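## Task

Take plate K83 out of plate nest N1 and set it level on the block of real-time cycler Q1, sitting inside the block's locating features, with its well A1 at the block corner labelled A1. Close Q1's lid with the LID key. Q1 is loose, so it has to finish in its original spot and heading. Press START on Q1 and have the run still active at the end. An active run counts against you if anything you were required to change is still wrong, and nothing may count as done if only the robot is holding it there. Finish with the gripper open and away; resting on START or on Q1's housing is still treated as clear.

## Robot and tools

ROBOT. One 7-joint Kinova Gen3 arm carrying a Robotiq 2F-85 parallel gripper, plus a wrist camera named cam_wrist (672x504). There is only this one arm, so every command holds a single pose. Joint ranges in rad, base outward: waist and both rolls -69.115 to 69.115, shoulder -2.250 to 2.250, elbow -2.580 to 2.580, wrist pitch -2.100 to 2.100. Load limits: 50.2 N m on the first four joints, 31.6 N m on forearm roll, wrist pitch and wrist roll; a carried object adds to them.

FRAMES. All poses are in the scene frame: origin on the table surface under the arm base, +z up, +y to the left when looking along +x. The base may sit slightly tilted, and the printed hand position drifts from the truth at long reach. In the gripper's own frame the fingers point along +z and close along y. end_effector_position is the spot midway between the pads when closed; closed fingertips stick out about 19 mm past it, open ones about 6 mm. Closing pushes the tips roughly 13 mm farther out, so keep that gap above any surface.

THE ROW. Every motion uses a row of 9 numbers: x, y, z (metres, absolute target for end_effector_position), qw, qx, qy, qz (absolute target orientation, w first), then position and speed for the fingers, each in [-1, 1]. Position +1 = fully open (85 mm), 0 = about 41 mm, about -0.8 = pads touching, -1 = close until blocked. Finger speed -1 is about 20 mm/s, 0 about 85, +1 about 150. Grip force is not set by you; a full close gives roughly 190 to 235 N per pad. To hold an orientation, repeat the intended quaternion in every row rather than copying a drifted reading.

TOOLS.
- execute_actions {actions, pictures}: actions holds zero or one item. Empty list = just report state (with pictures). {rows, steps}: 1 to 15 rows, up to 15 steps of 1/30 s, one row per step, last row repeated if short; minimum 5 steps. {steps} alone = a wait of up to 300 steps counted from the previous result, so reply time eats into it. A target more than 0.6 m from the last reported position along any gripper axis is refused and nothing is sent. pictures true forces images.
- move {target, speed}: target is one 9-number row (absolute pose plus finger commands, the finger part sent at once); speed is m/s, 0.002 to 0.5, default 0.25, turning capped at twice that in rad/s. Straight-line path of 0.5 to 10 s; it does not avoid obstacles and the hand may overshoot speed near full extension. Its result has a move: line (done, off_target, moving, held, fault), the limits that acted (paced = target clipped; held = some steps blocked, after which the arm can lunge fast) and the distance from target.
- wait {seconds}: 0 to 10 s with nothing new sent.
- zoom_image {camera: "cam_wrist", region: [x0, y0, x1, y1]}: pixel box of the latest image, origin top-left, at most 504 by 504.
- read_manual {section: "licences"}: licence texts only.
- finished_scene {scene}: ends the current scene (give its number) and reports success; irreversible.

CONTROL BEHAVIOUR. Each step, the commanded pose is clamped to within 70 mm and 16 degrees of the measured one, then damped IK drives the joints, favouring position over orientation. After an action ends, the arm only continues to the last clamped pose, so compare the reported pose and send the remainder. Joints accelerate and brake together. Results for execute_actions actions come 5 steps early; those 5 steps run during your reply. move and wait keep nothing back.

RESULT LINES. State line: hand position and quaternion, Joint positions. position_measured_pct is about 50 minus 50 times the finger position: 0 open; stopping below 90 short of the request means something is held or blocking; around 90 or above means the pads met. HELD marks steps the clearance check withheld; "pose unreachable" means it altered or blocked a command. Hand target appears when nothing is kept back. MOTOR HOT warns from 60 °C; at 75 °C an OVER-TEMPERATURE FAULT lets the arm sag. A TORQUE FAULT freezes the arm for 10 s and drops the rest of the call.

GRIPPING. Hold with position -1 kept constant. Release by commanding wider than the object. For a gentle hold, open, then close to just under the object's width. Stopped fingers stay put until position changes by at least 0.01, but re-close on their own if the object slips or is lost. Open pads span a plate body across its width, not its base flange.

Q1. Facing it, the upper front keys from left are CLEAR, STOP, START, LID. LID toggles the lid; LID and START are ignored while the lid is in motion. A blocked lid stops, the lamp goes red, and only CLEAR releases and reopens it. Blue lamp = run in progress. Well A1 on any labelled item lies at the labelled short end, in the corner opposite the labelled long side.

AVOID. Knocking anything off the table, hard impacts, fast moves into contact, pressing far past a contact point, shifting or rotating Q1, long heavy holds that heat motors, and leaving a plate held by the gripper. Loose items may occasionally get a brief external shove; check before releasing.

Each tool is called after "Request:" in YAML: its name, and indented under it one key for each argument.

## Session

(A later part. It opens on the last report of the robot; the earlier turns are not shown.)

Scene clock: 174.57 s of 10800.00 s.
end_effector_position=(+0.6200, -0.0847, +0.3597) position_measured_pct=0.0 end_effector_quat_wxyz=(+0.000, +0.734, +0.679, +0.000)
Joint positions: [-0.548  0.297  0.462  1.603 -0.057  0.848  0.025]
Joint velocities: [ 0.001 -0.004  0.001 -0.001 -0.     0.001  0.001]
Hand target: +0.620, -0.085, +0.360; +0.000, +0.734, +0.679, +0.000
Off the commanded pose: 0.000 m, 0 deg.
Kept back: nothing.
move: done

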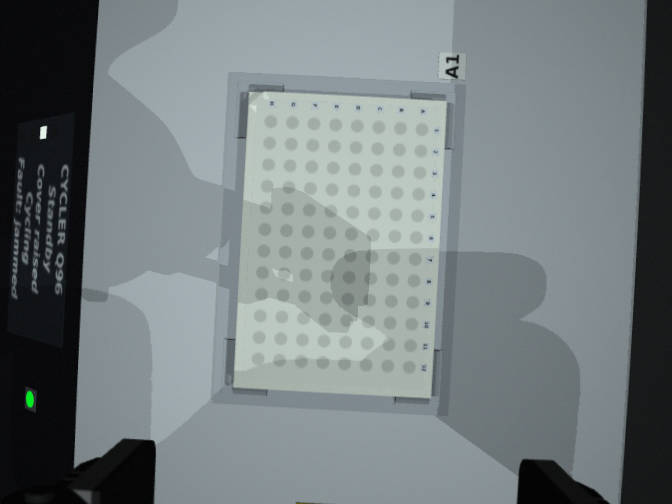

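Request:
zoom_image:
  camera: "cam_wrist"
  region: [200,320,460,430]

Request:
move:
  target: [0.52,-0.03,0.34,0.184,0.711,0.657,-0.17,1,1]
  speed: 0.15

Region (200, 320, 460, 430) of cam_wrist's 672x504 image, scaled by 1.938; it fills the top 213 rows of this view, and the rest is white.

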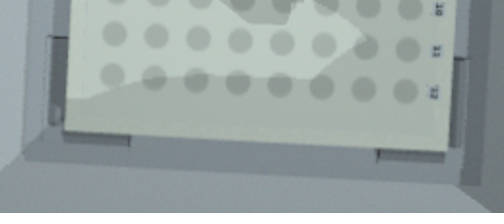

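Scene clock: 176.87 s of 10800.00 s.
end_effector_position=(+0.5189, -0.0307, +0.3390) position_measured_pct=0.0 end_effector_quat_wxyz=(+0.183, +0.711, +0.657, -0.170)
Joint positions: [-1.237  0.438  0.723  1.92   0.605  0.859 -0.963]
Joint velocities: [-0.007  0.006 -0.005  0.     0.004  0.002 -0.005]
Hand target: +0.519, -0.030, +0.339; +0.183, +0.711, +0.657, -0.170
Off the commanded pose: 0.002 m, 0 deg.
Kept back: nothing.
move: done

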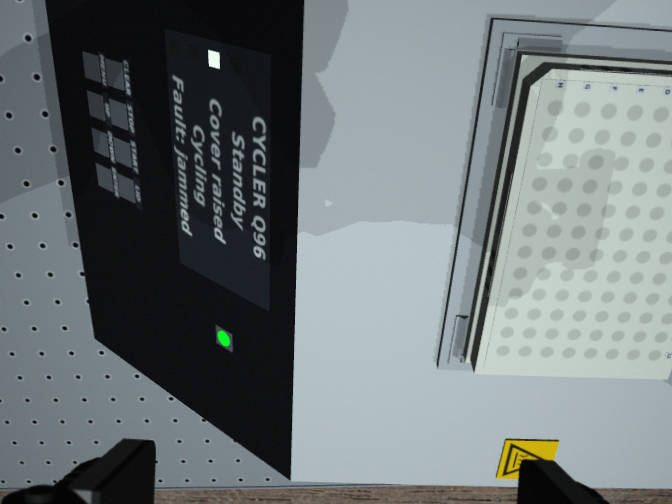

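Request:
move:
  target: [0.6195,-0.064,0.262,0,0.734,0.679,0,-1,1]
  speed: 0.15

Request:
move:
  target: [0.6195,-0.064,0.2465,0,0.734,0.679,0,-1,1]
  speed: 0.012

Request:
move:
  target: [0.6195,-0.064,0.258,0,0.734,0.679,0,-1,1]
  speed: 0.04

Request:
move:
  target: [0.626,0.016,0.258,0,0.734,0.679,0,-1,1]
  speed: 0.1

Request:
move:
  target: [0.626,0.016,0.2465,0,0.734,0.679,0,-1,1]
  speed: 0.012

Scene clock: 179.57 s of 10800.00 s.
end_effector_position=(+0.6208, -0.0637, +0.2634) position_measured_pct=91.7 end_effector_quat_wxyz=(+0.001, +0.734, +0.679, +0.000)
Joint positions: [-0.419  0.46   0.282  1.652 -0.016  0.625 -0.055]
Joint velocities: [ 0.003  0.001 -0.     0.001 -0.001 -0.     0.002]
Hand target: +0.621, -0.064, +0.263; +0.001, +0.734, +0.679, +0.000
Off the commanded pose: 0.002 m, 0 deg.
Kept back: nothing.
move: done

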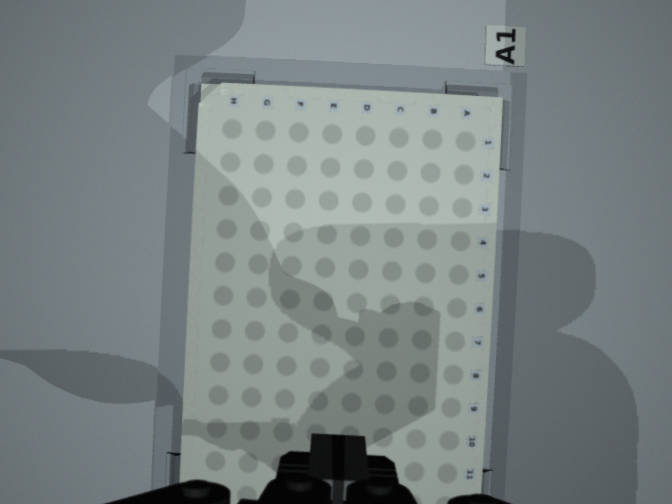

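Scene clock: 181.20 s of 10800.00 s.
end_effector_position=(+0.6201, -0.0640, +0.2521) position_measured_pct=91.7 end_effector_quat_wxyz=(+0.000, +0.735, +0.678, +0.002)
Joint positions: [-0.404  0.48   0.272  1.657 -0.027  0.598 -0.044]
Joint velocities: [ 0.001 -0.    -0.     0.    -0.    -0.     0.001]
Hand target: +0.619, -0.064, +0.247; +0.000, +0.734, +0.679, -0.000
Off the commanded pose: 0.006 m, 0 deg.
Kept back: nothing.
move: off_target

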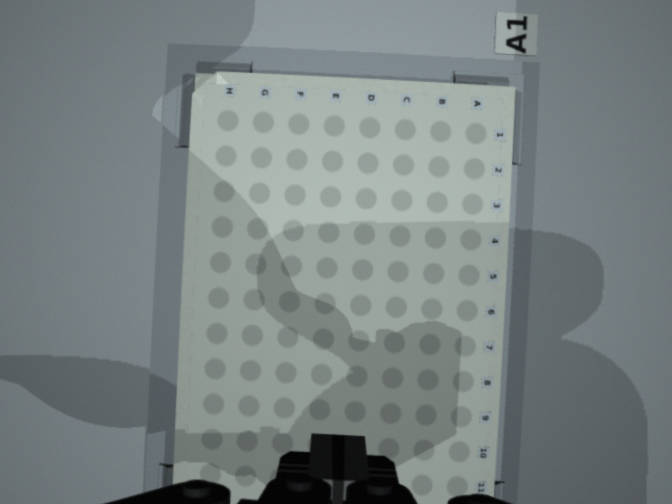

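Scene clock: 181.90 s of 10800.00 s.
end_effector_position=(+0.6195, -0.0641, +0.2579) position_measured_pct=91.7 end_effector_quat_wxyz=(-0.000, +0.734, +0.679, -0.000)
Joint positions: [-0.412  0.47   0.277  1.655 -0.021  0.615 -0.049]
Joint velocities: [-0.001 -0.001 -0.001  0.002  0.001  0.003 -0.   ]
Hand target: +0.619, -0.064, +0.258; -0.000, +0.734, +0.679, +0.000
Off the commanded pose: 0.000 m, 0 deg.
Kept back: nothing.
move: done

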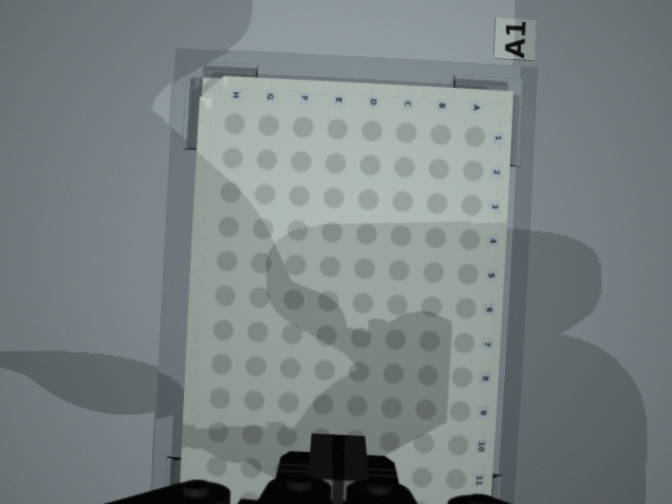

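Scene clock: 183.07 s of 10800.00 s.
end_effector_position=(+0.6259, +0.0155, +0.2579) position_measured_pct=91.7 end_effector_quat_wxyz=(-0.000, +0.734, +0.679, -0.000)
Joint positions: [-0.61   0.508  0.33   1.625  0.029  0.637 -0.245]
Joint velocities: [-0.006  0.002 -0.002  0.     0.003  0.002 -0.004]
Hand target: +0.626, +0.016, +0.258; -0.000, +0.734, +0.679, -0.000
Off the commanded pose: 0.001 m, 0 deg.
Kept back: nothing.
move: done

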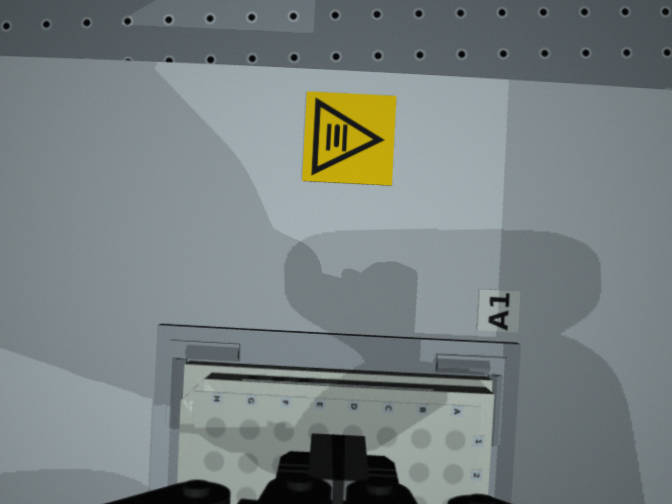

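Scene clock: 184.23 s of 10800.00 s.
end_effector_position=(+0.6262, +0.0157, +0.2520) position_measured_pct=91.7 end_effector_quat_wxyz=(-0.000, +0.735, +0.678, +0.002)
Joint positions: [-0.603  0.519  0.325  1.628  0.024  0.62  -0.241]
Joint velocities: [ 0.001 -0.    -0.002 -0.002 -0.    -0.002 -0.001]
Hand target: +0.626, +0.016, +0.247; +0.000, +0.734, +0.679, -0.000
Off the commanded pose: 0.005 m, 0 deg.
Kept back: nothing.
move: off_target

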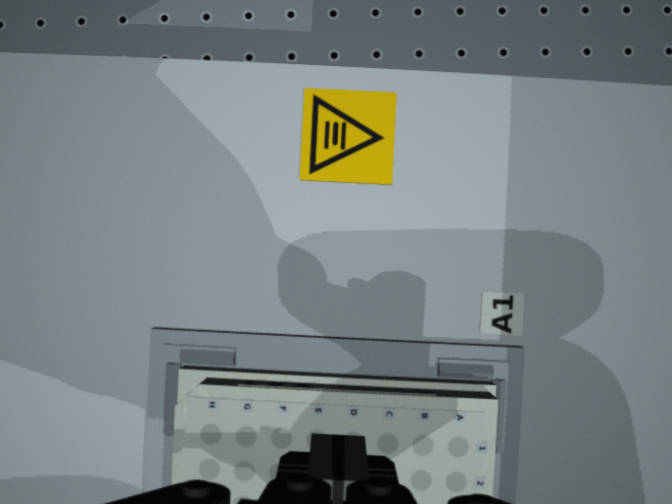

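Request:
move:
  target: [0.626,0.016,0.3,0,0.734,0.679,0,-1,1]
  speed: 0.15

Request:
move:
  target: [0.44,-0.034,0.3,0,0,1,0,-1,1]
  speed: 0.25

Request:
move:
  target: [0.4085,-0.0342,0.1907,0,0,1,0,-1,1]
  speed: 0.15

Scene clock: 185.27 s of 10800.00 s.
end_effector_position=(+0.6259, +0.0159, +0.2997) position_measured_pct=91.7 end_effector_quat_wxyz=(-0.000, +0.734, +0.679, -0.000)
Joint positions: [-0.648  0.431  0.348  1.615  0.055  0.726 -0.266]
Joint velocities: [-0.003 -0.004 -0.002  0.001  0.001  0.001 -0.   ]
Hand target: +0.626, +0.016, +0.300; -0.000, +0.734, +0.679, +0.000
Off the commanded pose: 0.000 m, 0 deg.
Kept back: nothing.
move: done

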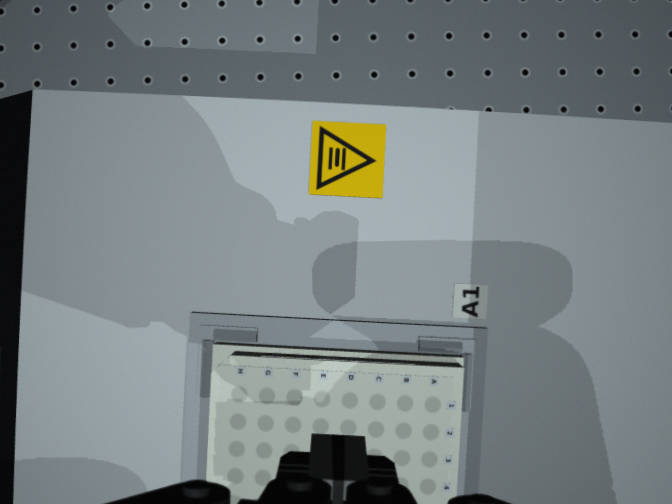

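Scene clock: 188.93 s of 10800.00 s.
end_effector_position=(+0.4397, -0.0335, +0.3001) position_measured_pct=91.7 end_effector_quat_wxyz=(+0.000, -0.000, +1.000, -0.001)
Joint positions: [-0.409  0.161  0.07   2.26   0.476  0.361  1.017]
Joint velocities: [ 0.006 -0.002 -0.001 -0.001 -0.007 -0.002  0.012]
Hand target: +0.440, -0.034, +0.300; +0.000, -0.000, +1.000, -0.001
Off the commanded pose: 0.001 m, 0 deg.
Kept back: nothing.
move: done

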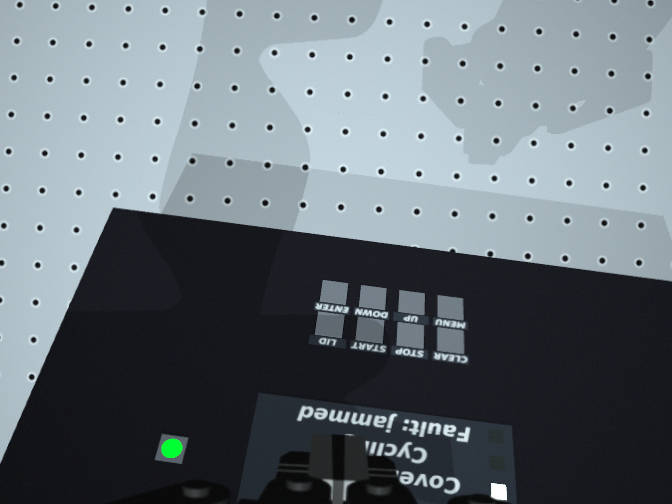

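Scene clock: 190.23 s of 10800.00 s.
end_effector_position=(+0.4090, -0.0353, +0.1911) position_measured_pct=91.7 end_effector_quat_wxyz=(+0.000, +0.002, +1.000, -0.000)
Joint positions: [-0.648  0.551  0.486  2.367  0.635 -0.169  0.845]
Joint velocities: [-0.031  0.017  0.013  0.006 -0.013 -0.015  0.008]
Hand target: +0.409, -0.034, +0.191; -0.000, +0.001, +1.000, +0.000
Off the commanded pose: 0.001 m, 0 deg.
Kept back: nothing.
move: done

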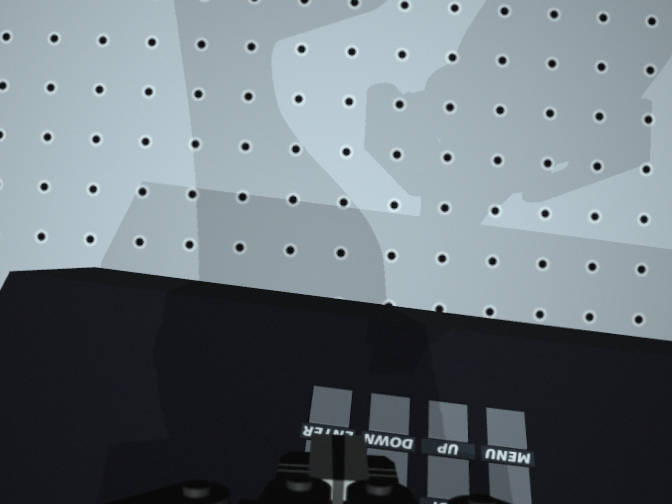

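Request:
execute_actions:
  actions: []

Request:
move:
  target: [0.407,-0.039,0.157,0,0,1,0,-1,0]
  speed: 0.05

Request:
move:
  target: [0.407,-0.039,0.149,0,0,1,0,-1,0]
  speed: 0.015

Request:
move:
  target: [0.407,-0.039,0.19,0,0,1,0,-1,0]
  speed: 0.1

Request:
wait:
  seconds: 5

Scene clock: 191.10 s of 10800.00 s.
end_effector_position=(+0.4086, -0.0342, +0.1908) position_measured_pct=91.7 end_effector_quat_wxyz=(-0.000, +0.001, +1.000, +0.000)
Joint positions: [-0.651  0.553  0.487  2.368  0.634 -0.17   0.845]
Joint velocities: [ 0.     0.001 -0.001 -0.001  0.     0.001  0.   ]
Hand target: +0.409, -0.034, +0.191; -0.000, +0.001, +1.000, +0.000
Off the commanded pose: 0.000 m, 0 deg.
Kept back: nothing.
Steps of this call (steps 1 to 26: nothing new was sent). Readings (end_effector_position | what the end effector reports):
1: (+0.4089, -0.0350, +0.1911) | position_measured_pct=91.7
2: (+0.4088, -0.0348, +0.1910) | position_measured_pct=91.7
4: (+0.4087, -0.0346, +0.1909) | position_measured_pct=91.7
8: (+0.4086, -0.0343, +0.1909) | position_measured_pct=91.7
26: the state above

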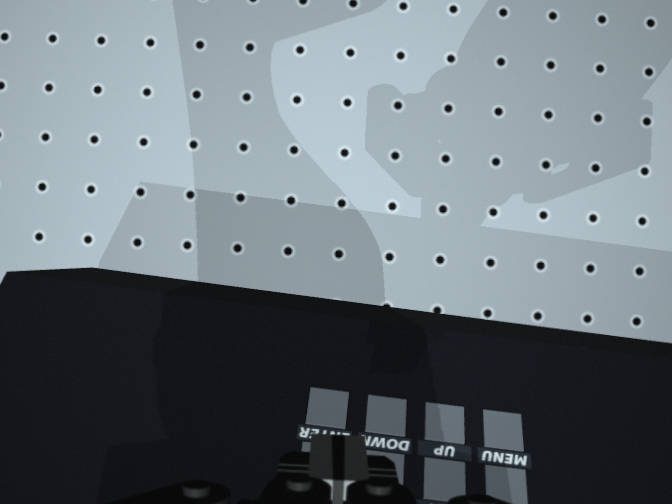

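Scene clock: 192.10 s of 10800.00 s.
end_effector_position=(+0.4069, -0.0390, +0.1574) position_measured_pct=91.7 end_effector_quat_wxyz=(+0.000, +0.000, +1.000, -0.000)
Joint positions: [-0.629  0.678  0.512  2.348  0.612 -0.286  0.866]
Joint velocities: [ 0.001  0.008  0.001  0.001 -0.001 -0.003 -0.001]
Hand target: +0.407, -0.039, +0.157; +0.000, +0.000, +1.000, -0.000
Off the commanded pose: 0.000 m, 0 deg.
Kept back: nothing.
move: done

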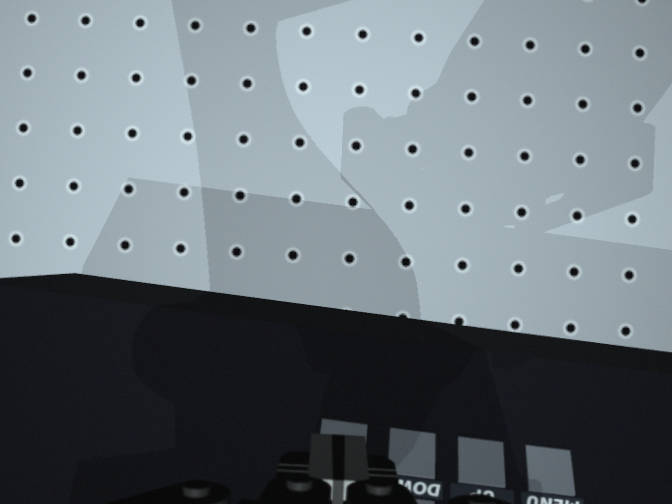

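Scene clock: 192.87 s of 10800.00 s.
end_effector_position=(+0.4011, -0.0396, +0.1513) position_measured_pct=91.7 end_effector_quat_wxyz=(-0.005, +0.000, +1.000, -0.001)
Joint positions: [-0.627  0.703  0.514  2.351  0.606 -0.304  0.868]
Joint velocities: [-0.001  0.001  0.001 -0.    -0.001 -0.002 -0.   ]
Hand target: +0.407, -0.039, +0.149; +0.000, +0.000, +1.000, -0.000
Off the commanded pose: 0.006 m, 1 deg.
Kept back: nothing.
move: off_target

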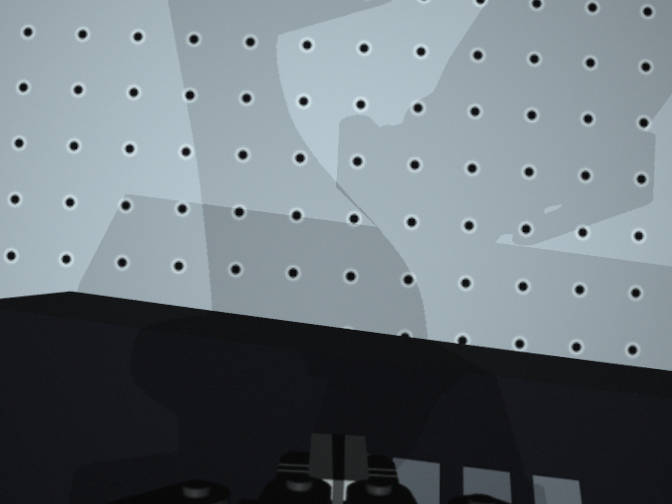

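Scene clock: 193.70 s of 10800.00 s.
end_effector_position=(+0.4066, -0.0389, +0.1897) position_measured_pct=91.7 end_effector_quat_wxyz=(-0.000, -0.000, +1.000, -0.000)
Joint positions: [-0.639  0.558  0.492  2.373  0.645 -0.184  0.851]
Joint velocities: [ 0.001 -0.01  -0.001  0.     0.002  0.004 -0.001]
Hand target: +0.407, -0.039, +0.190; -0.000, -0.000, +1.000, +0.000
Off the commanded pose: 0.001 m, 0 deg.
Kept back: nothing.
move: done

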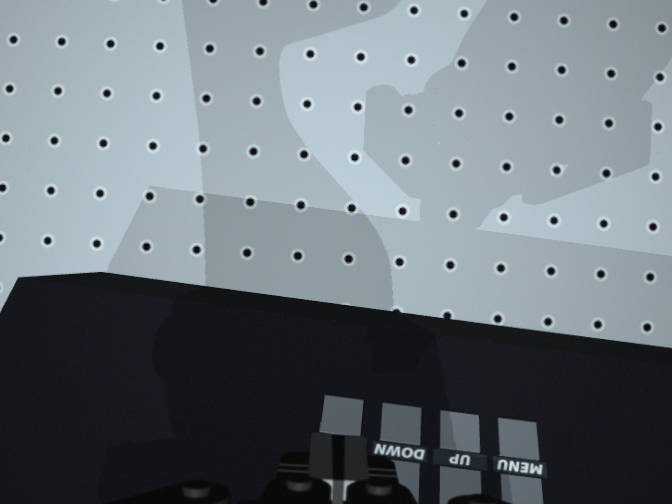

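Scene clock: 198.70 s of 10800.00 s.
end_effector_position=(+0.4069, -0.0389, +0.1899) position_measured_pct=91.7 end_effector_quat_wxyz=(-0.000, -0.000, +1.000, +0.000)
Joint positions: [-0.638  0.557  0.492  2.373  0.645 -0.184  0.851]
Joint velocities: [-0.     0.     0.     0.001  0.    -0.     0.   ]
Hand target: +0.407, -0.039, +0.190; -0.000, -0.000, +1.000, +0.000
Off the commanded pose: 0.000 m, 0 deg.
Kept back: nothing.
Steps of this call (steps 1 to 90: nothing new was sent; then 2.00 s passed at rest). Readings (end_effector_position | what the end effector reports):
1: (+0.4067, -0.0389, +0.1897) | position_measured_pct=91.7
2: (+0.4067, -0.0389, +0.1898) | position_measured_pct=91.7
4: (+0.4068, -0.0389, +0.1899) | position_measured_pct=91.7
8: (+0.4069, -0.0389, +0.1899) | position_measured_pct=91.7
90: the state above

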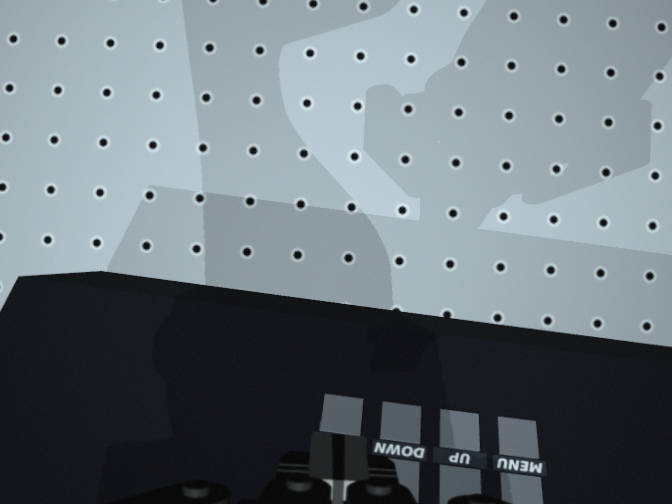

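Request:
move:
  target: [0.44,-0.03,0.5,0.1,0,0.995,0,-1,0]
  speed: 0.15

Scene clock: 201.43 s of 10800.00 s.
end_effector_position=(+0.4395, -0.0300, +0.4991) position_measured_pct=91.7 end_effector_quat_wxyz=(+0.100, -0.002, +0.995, +0.000)
Joint positions: [-0.928 -0.423  0.156  2.161  0.579  0.991  0.8  ]
Joint velocities: [ 0.    -0.005 -0.001 -0.    -0.001  0.002 -0.   ]
Hand target: +0.440, -0.030, +0.499; +0.100, -0.002, +0.995, +0.000
Off the commanded pose: 0.001 m, 0 deg.
Kept back: nothing.
move: done

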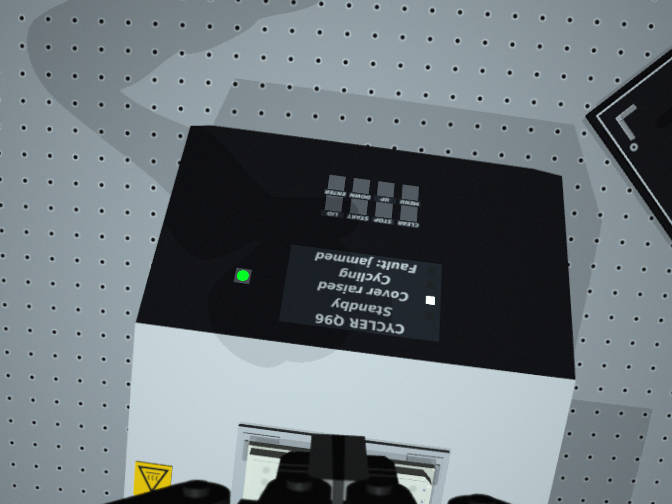

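Request:
move:
  target: [0.55,-0.03,0.55,0.1,0,0.995,0,-1,0]
  speed: 0.15

Scene clock: 203.70 s of 10800.00 s.
end_effector_position=(+0.5502, -0.0301, +0.5503) position_measured_pct=91.7 end_effector_quat_wxyz=(+0.100, +0.000, +0.995, +0.001)
Joint positions: [-0.967 -0.244  0.315  1.763  0.476  1.119  1.044]
Joint velocities: [-0.001  0.009  0.002 -0.004 -0.002  0.     0.003]
Hand target: +0.550, -0.030, +0.550; +0.100, -0.000, +0.995, +0.000
Off the commanded pose: 0.000 m, 0 deg.
Kept back: nothing.
move: done

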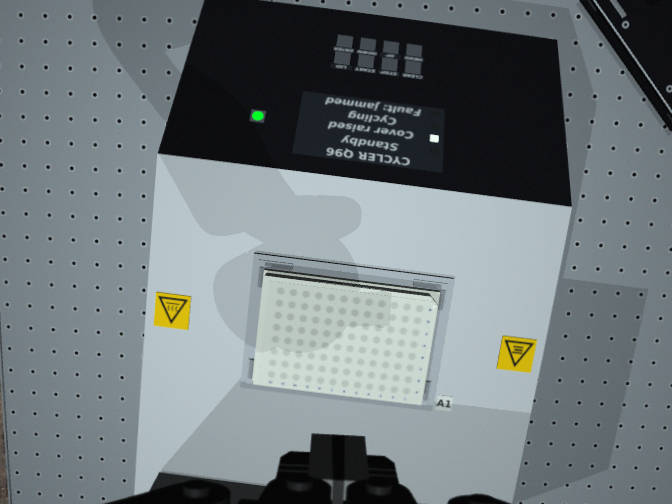

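Request:
move:
  target: [0.41,-0.038,0.19,0,0,1,0,-1,0]
  speed: 0.15

Request:
move:
  target: [0.41,-0.038,0.16,0,0,1,0,-1,0]
  speed: 0.05

Request:
move:
  target: [0.413,-0.038,0.151,0,0,1,0,-1,0]
  speed: 0.012

Request:
move:
  target: [0.41,-0.038,0.19,0,0,1,0,-1,0]
  speed: 0.1

Request:
move:
  target: [0.40,-0.03,0.40,0.1,0,0.995,0,-1,0]
  speed: 0.12

Scene clock: 214.07 s of 10800.00 s.
end_effector_position=(+0.4106, -0.0383, +0.1908) position_measured_pct=91.7 end_effector_quat_wxyz=(+0.001, +0.002, +1.000, -0.001)
Joint positions: [-0.557  0.529  0.371  2.36   0.284 -0.133  1.21 ]
Joint velocities: [ 0.003  0.004  0.001 -0.     0.    -0.    -0.   ]
Hand target: +0.410, -0.038, +0.191; +0.000, +0.002, +1.000, -0.001
Off the commanded pose: 0.001 m, 0 deg.
Kept back: nothing.
After step 90, 4.23 s passed at rest.
move: done

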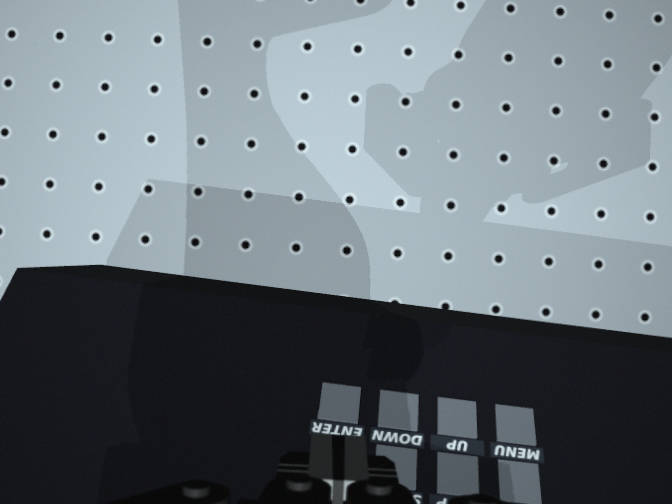

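Scene clock: 215.00 s of 10800.00 s.
end_effector_position=(+0.4103, -0.0379, +0.1603) position_measured_pct=91.7 end_effector_quat_wxyz=(+0.000, +0.000, +1.000, +0.000)
Joint positions: [-0.525  0.631  0.355  2.337  0.284 -0.215  1.208]
Joint velocities: [ 0.002  0.007 -0.001  0.002  0.    -0.     0.001]
Hand target: +0.410, -0.038, +0.160; +0.000, +0.000, +1.000, -0.000
Off the commanded pose: 0.000 m, 0 deg.
Kept back: nothing.
move: done

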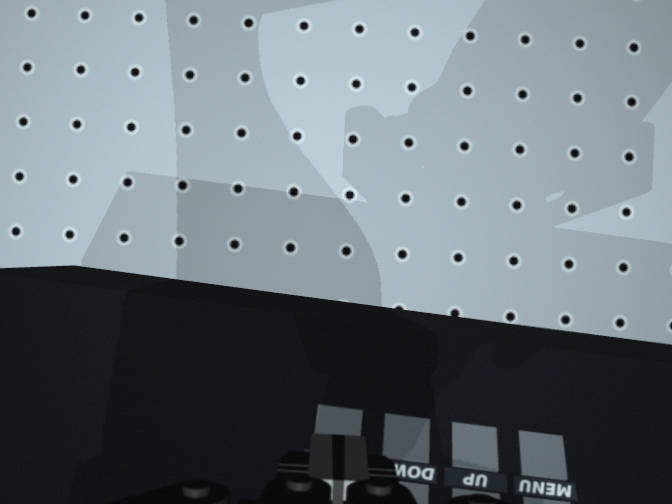

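Scene clock: 216.03 s of 10800.00 s.
end_effector_position=(+0.4058, -0.0383, +0.1540) position_measured_pct=91.7 end_effector_quat_wxyz=(-0.006, +0.000, +1.000, -0.000)
Joint positions: [-0.515  0.651  0.348  2.332  0.286 -0.218  1.206]
Joint velocities: [ 0.001  0.    -0.001 -0.001  0.     0.001 -0.001]
Hand target: +0.413, -0.038, +0.151; -0.000, +0.000, +1.000, -0.000
Off the commanded pose: 0.008 m, 1 deg.
Kept back: nothing.
move: off_target

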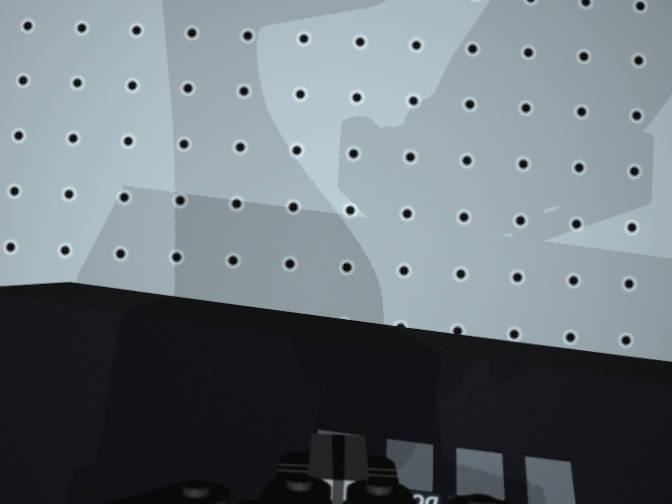

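Scene clock: 216.83 s of 10800.00 s.
end_effector_position=(+0.4096, -0.0382, +0.1896) position_measured_pct=91.7 end_effector_quat_wxyz=(-0.000, -0.000, +1.000, -0.000)
Joint positions: [-0.552  0.532  0.367  2.36   0.289 -0.135  1.211]
Joint velocities: [-0.003 -0.009 -0.     0.001 -0.     0.002  0.   ]
Hand target: +0.410, -0.038, +0.190; -0.000, -0.000, +1.000, +0.000
Off the commanded pose: 0.001 m, 0 deg.
Kept back: nothing.
move: done

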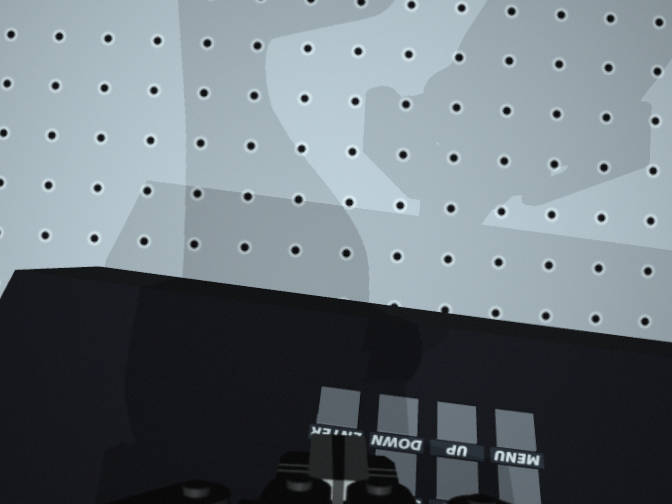

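Scene clock: 219.30 s of 10800.00 s.
end_effector_position=(+0.3993, -0.0294, +0.3994) position_measured_pct=91.7 end_effector_quat_wxyz=(+0.099, -0.002, +0.995, +0.001)
Joint positions: [-0.89  -0.293  0.245  2.464  0.82   0.583  0.542]
Joint velocities: [ 0.006  0.001 -0.003  0.003  0.012  0.006 -0.018]
Hand target: +0.399, -0.030, +0.399; +0.099, -0.002, +0.995, +0.001
Off the commanded pose: 0.001 m, 0 deg.
Kept back: nothing.
move: done

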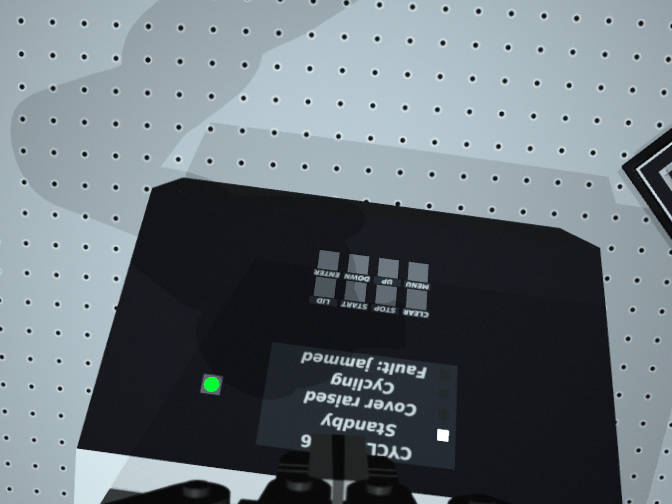

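Request:
move:
  target: [0.45,-0.03,0.55,0.05,0,0.999,0,-1,0]
  speed: 0.15

Request:
zoom_image:
  camera: "cam_wrist"
  region: [200,100,500,400]

Scene clock: 221.03 s of 10800.00 s.
end_effector_position=(+0.4502, -0.0299, +0.5499) position_measured_pct=91.7 end_effector_quat_wxyz=(+0.050, -0.001, +0.999, -0.000)
Joint positions: [-0.979 -0.396  0.178  1.933  0.474  1.251  0.91 ]
Joint velocities: [-0.     0.002 -0.    -0.003 -0.001  0.002  0.001]
Hand target: +0.450, -0.030, +0.550; +0.050, -0.001, +0.999, -0.000
Off the commanded pose: 0.000 m, 0 deg.
Kept back: nothing.
move: done

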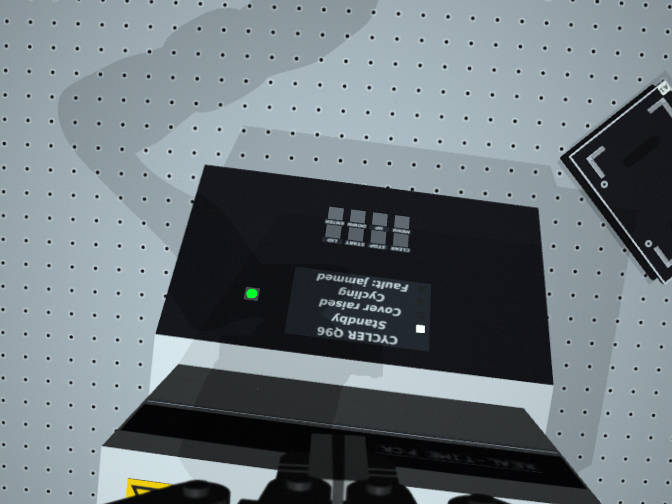

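Region (200, 100, 500, 400) of cam_wrist's 672x504 image, scaled by 1.680.

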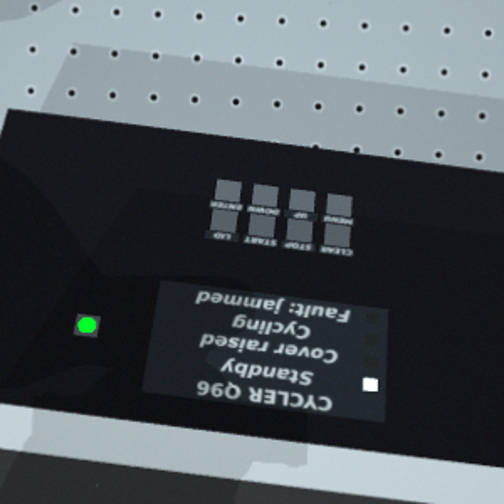

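Request:
move:
  target: [0.411,-0.0195,0.19,0,0,1,0,-1,0]
  speed: 0.15

Request:
move:
  target: [0.412,-0.0195,0.16,0,0,1,0,-1,0]
  speed: 0.05

Request:
move:
  target: [0.415,-0.0195,0.151,0,0,1,0,-1,0]
  speed: 0.012

Request:
move:
  target: [0.41,-0.0195,0.19,0,0,1,0,-1,0]
  speed: 0.1

Request:
move:
  target: [0.40,-0.03,0.42,0.1,0,0.995,0,-1,0]
  speed: 0.12

Scene clock: 224.27 s of 10800.00 s.
end_effector_position=(+0.4116, -0.0196, +0.1909) position_measured_pct=91.7 end_effector_quat_wxyz=(+0.000, +0.002, +1.000, -0.000)
Joint positions: [-0.668  0.549  0.441  2.357  0.427 -0.135  1.004]
Joint velocities: [ 0.002  0.006 -0.001 -0.001  0.     0.    -0.   ]
Hand target: +0.411, -0.020, +0.191; +0.000, +0.002, +1.000, -0.000
Off the commanded pose: 0.001 m, 0 deg.
Kept back: nothing.
move: done

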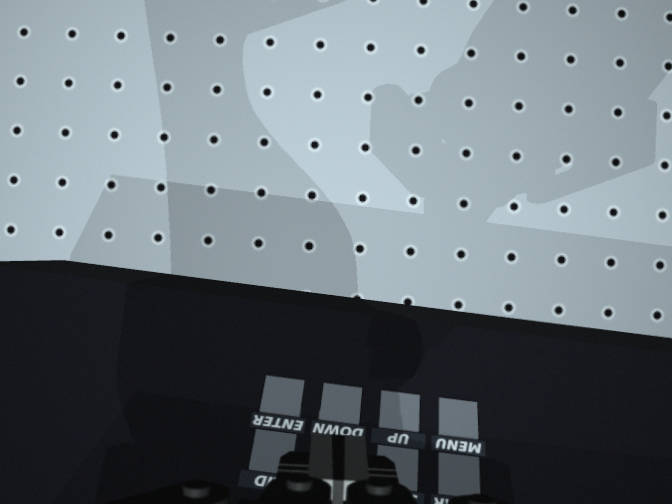

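Scene clock: 225.20 s of 10800.00 s.
end_effector_position=(+0.4119, -0.0194, +0.1604) position_measured_pct=91.7 end_effector_quat_wxyz=(-0.000, +0.000, +1.000, +0.000)
Joint positions: [-0.642  0.654  0.437  2.333  0.421 -0.219  1.006]
Joint velocities: [ 0.001  0.007  0.001 -0.001 -0.    -0.002  0.   ]
Hand target: +0.412, -0.020, +0.160; +0.000, +0.000, +1.000, -0.000
Off the commanded pose: 0.000 m, 0 deg.
Kept back: nothing.
move: done

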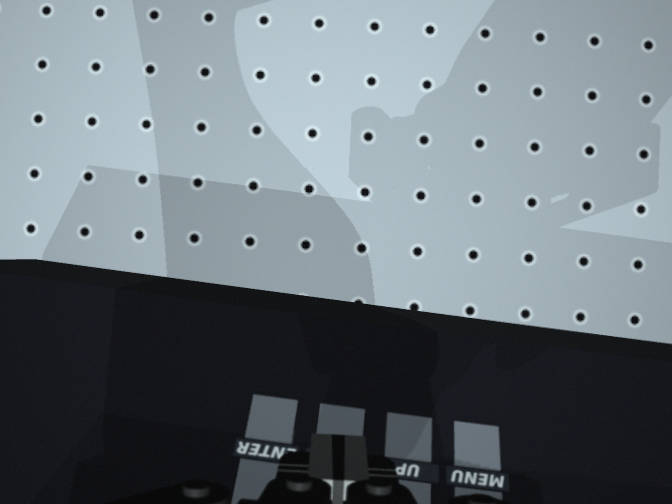

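Scene clock: 226.23 s of 10800.00 s.
end_effector_position=(+0.4073, -0.0197, +0.1540) position_measured_pct=91.7 end_effector_quat_wxyz=(-0.007, -0.000, +1.000, -0.001)
Joint positions: [-0.632  0.674  0.429  2.328  0.423 -0.223  1.003]
Joint velocities: [ 0.     0.     0.001  0.     0.001  0.001 -0.   ]
Hand target: +0.415, -0.020, +0.151; -0.000, +0.000, +1.000, -0.000
Off the commanded pose: 0.008 m, 1 deg.
Kept back: nothing.
move: off_target

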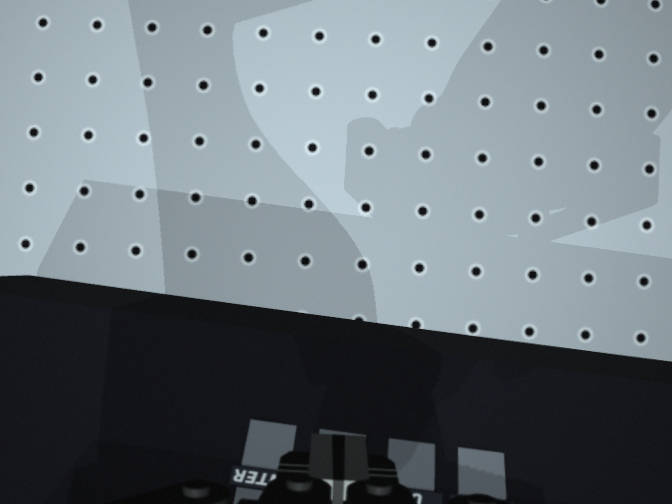

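Scene clock: 227.03 s of 10800.00 s.
end_effector_position=(+0.4096, -0.0197, +0.1896) position_measured_pct=91.7 end_effector_quat_wxyz=(-0.000, -0.000, +1.000, -0.000)
Joint positions: [-0.669  0.555  0.444  2.361  0.429 -0.143  1.007]
Joint velocities: [-0.004 -0.009  0.001 -0.001  0.     0.002  0.   ]
Hand target: +0.410, -0.019, +0.190; -0.000, -0.000, +1.000, +0.000
Off the commanded pose: 0.001 m, 0 deg.
Kept back: nothing.
move: done

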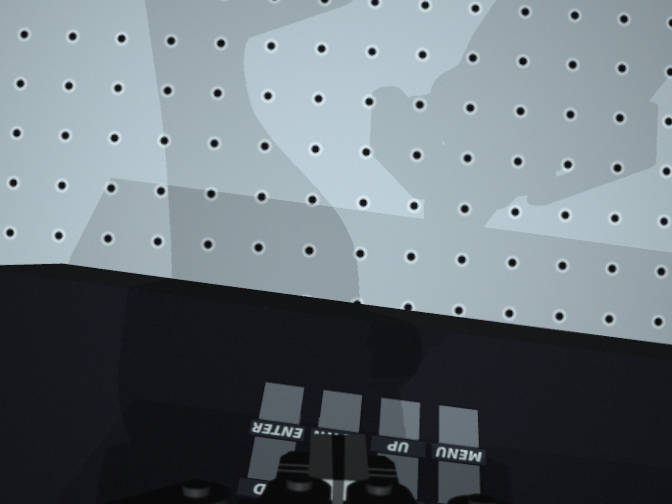

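Scene clock: 229.50 s of 10800.00 s.
end_effector_position=(+0.3992, -0.0299, +0.4191) position_measured_pct=91.7 end_effector_quat_wxyz=(+0.099, -0.002, +0.995, +0.001)
Joint positions: [-1.118 -0.387  0.336  2.43   0.829  0.768  0.492]
Joint velocities: [ 0.002 -0.006 -0.003  0.001 -0.    -0.    -0.001]
Hand target: +0.399, -0.030, +0.419; +0.099, -0.002, +0.995, +0.001
Off the commanded pose: 0.001 m, 0 deg.
Kept back: nothing.
move: done

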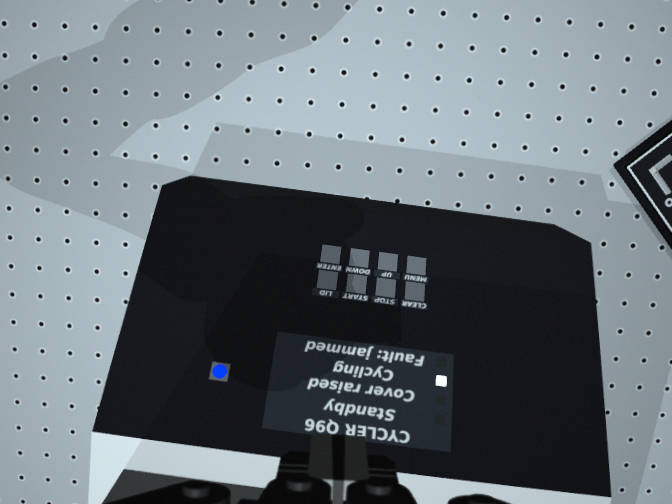

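Request:
finished_scene:
  scene: 1

The scene is finished: the task was done.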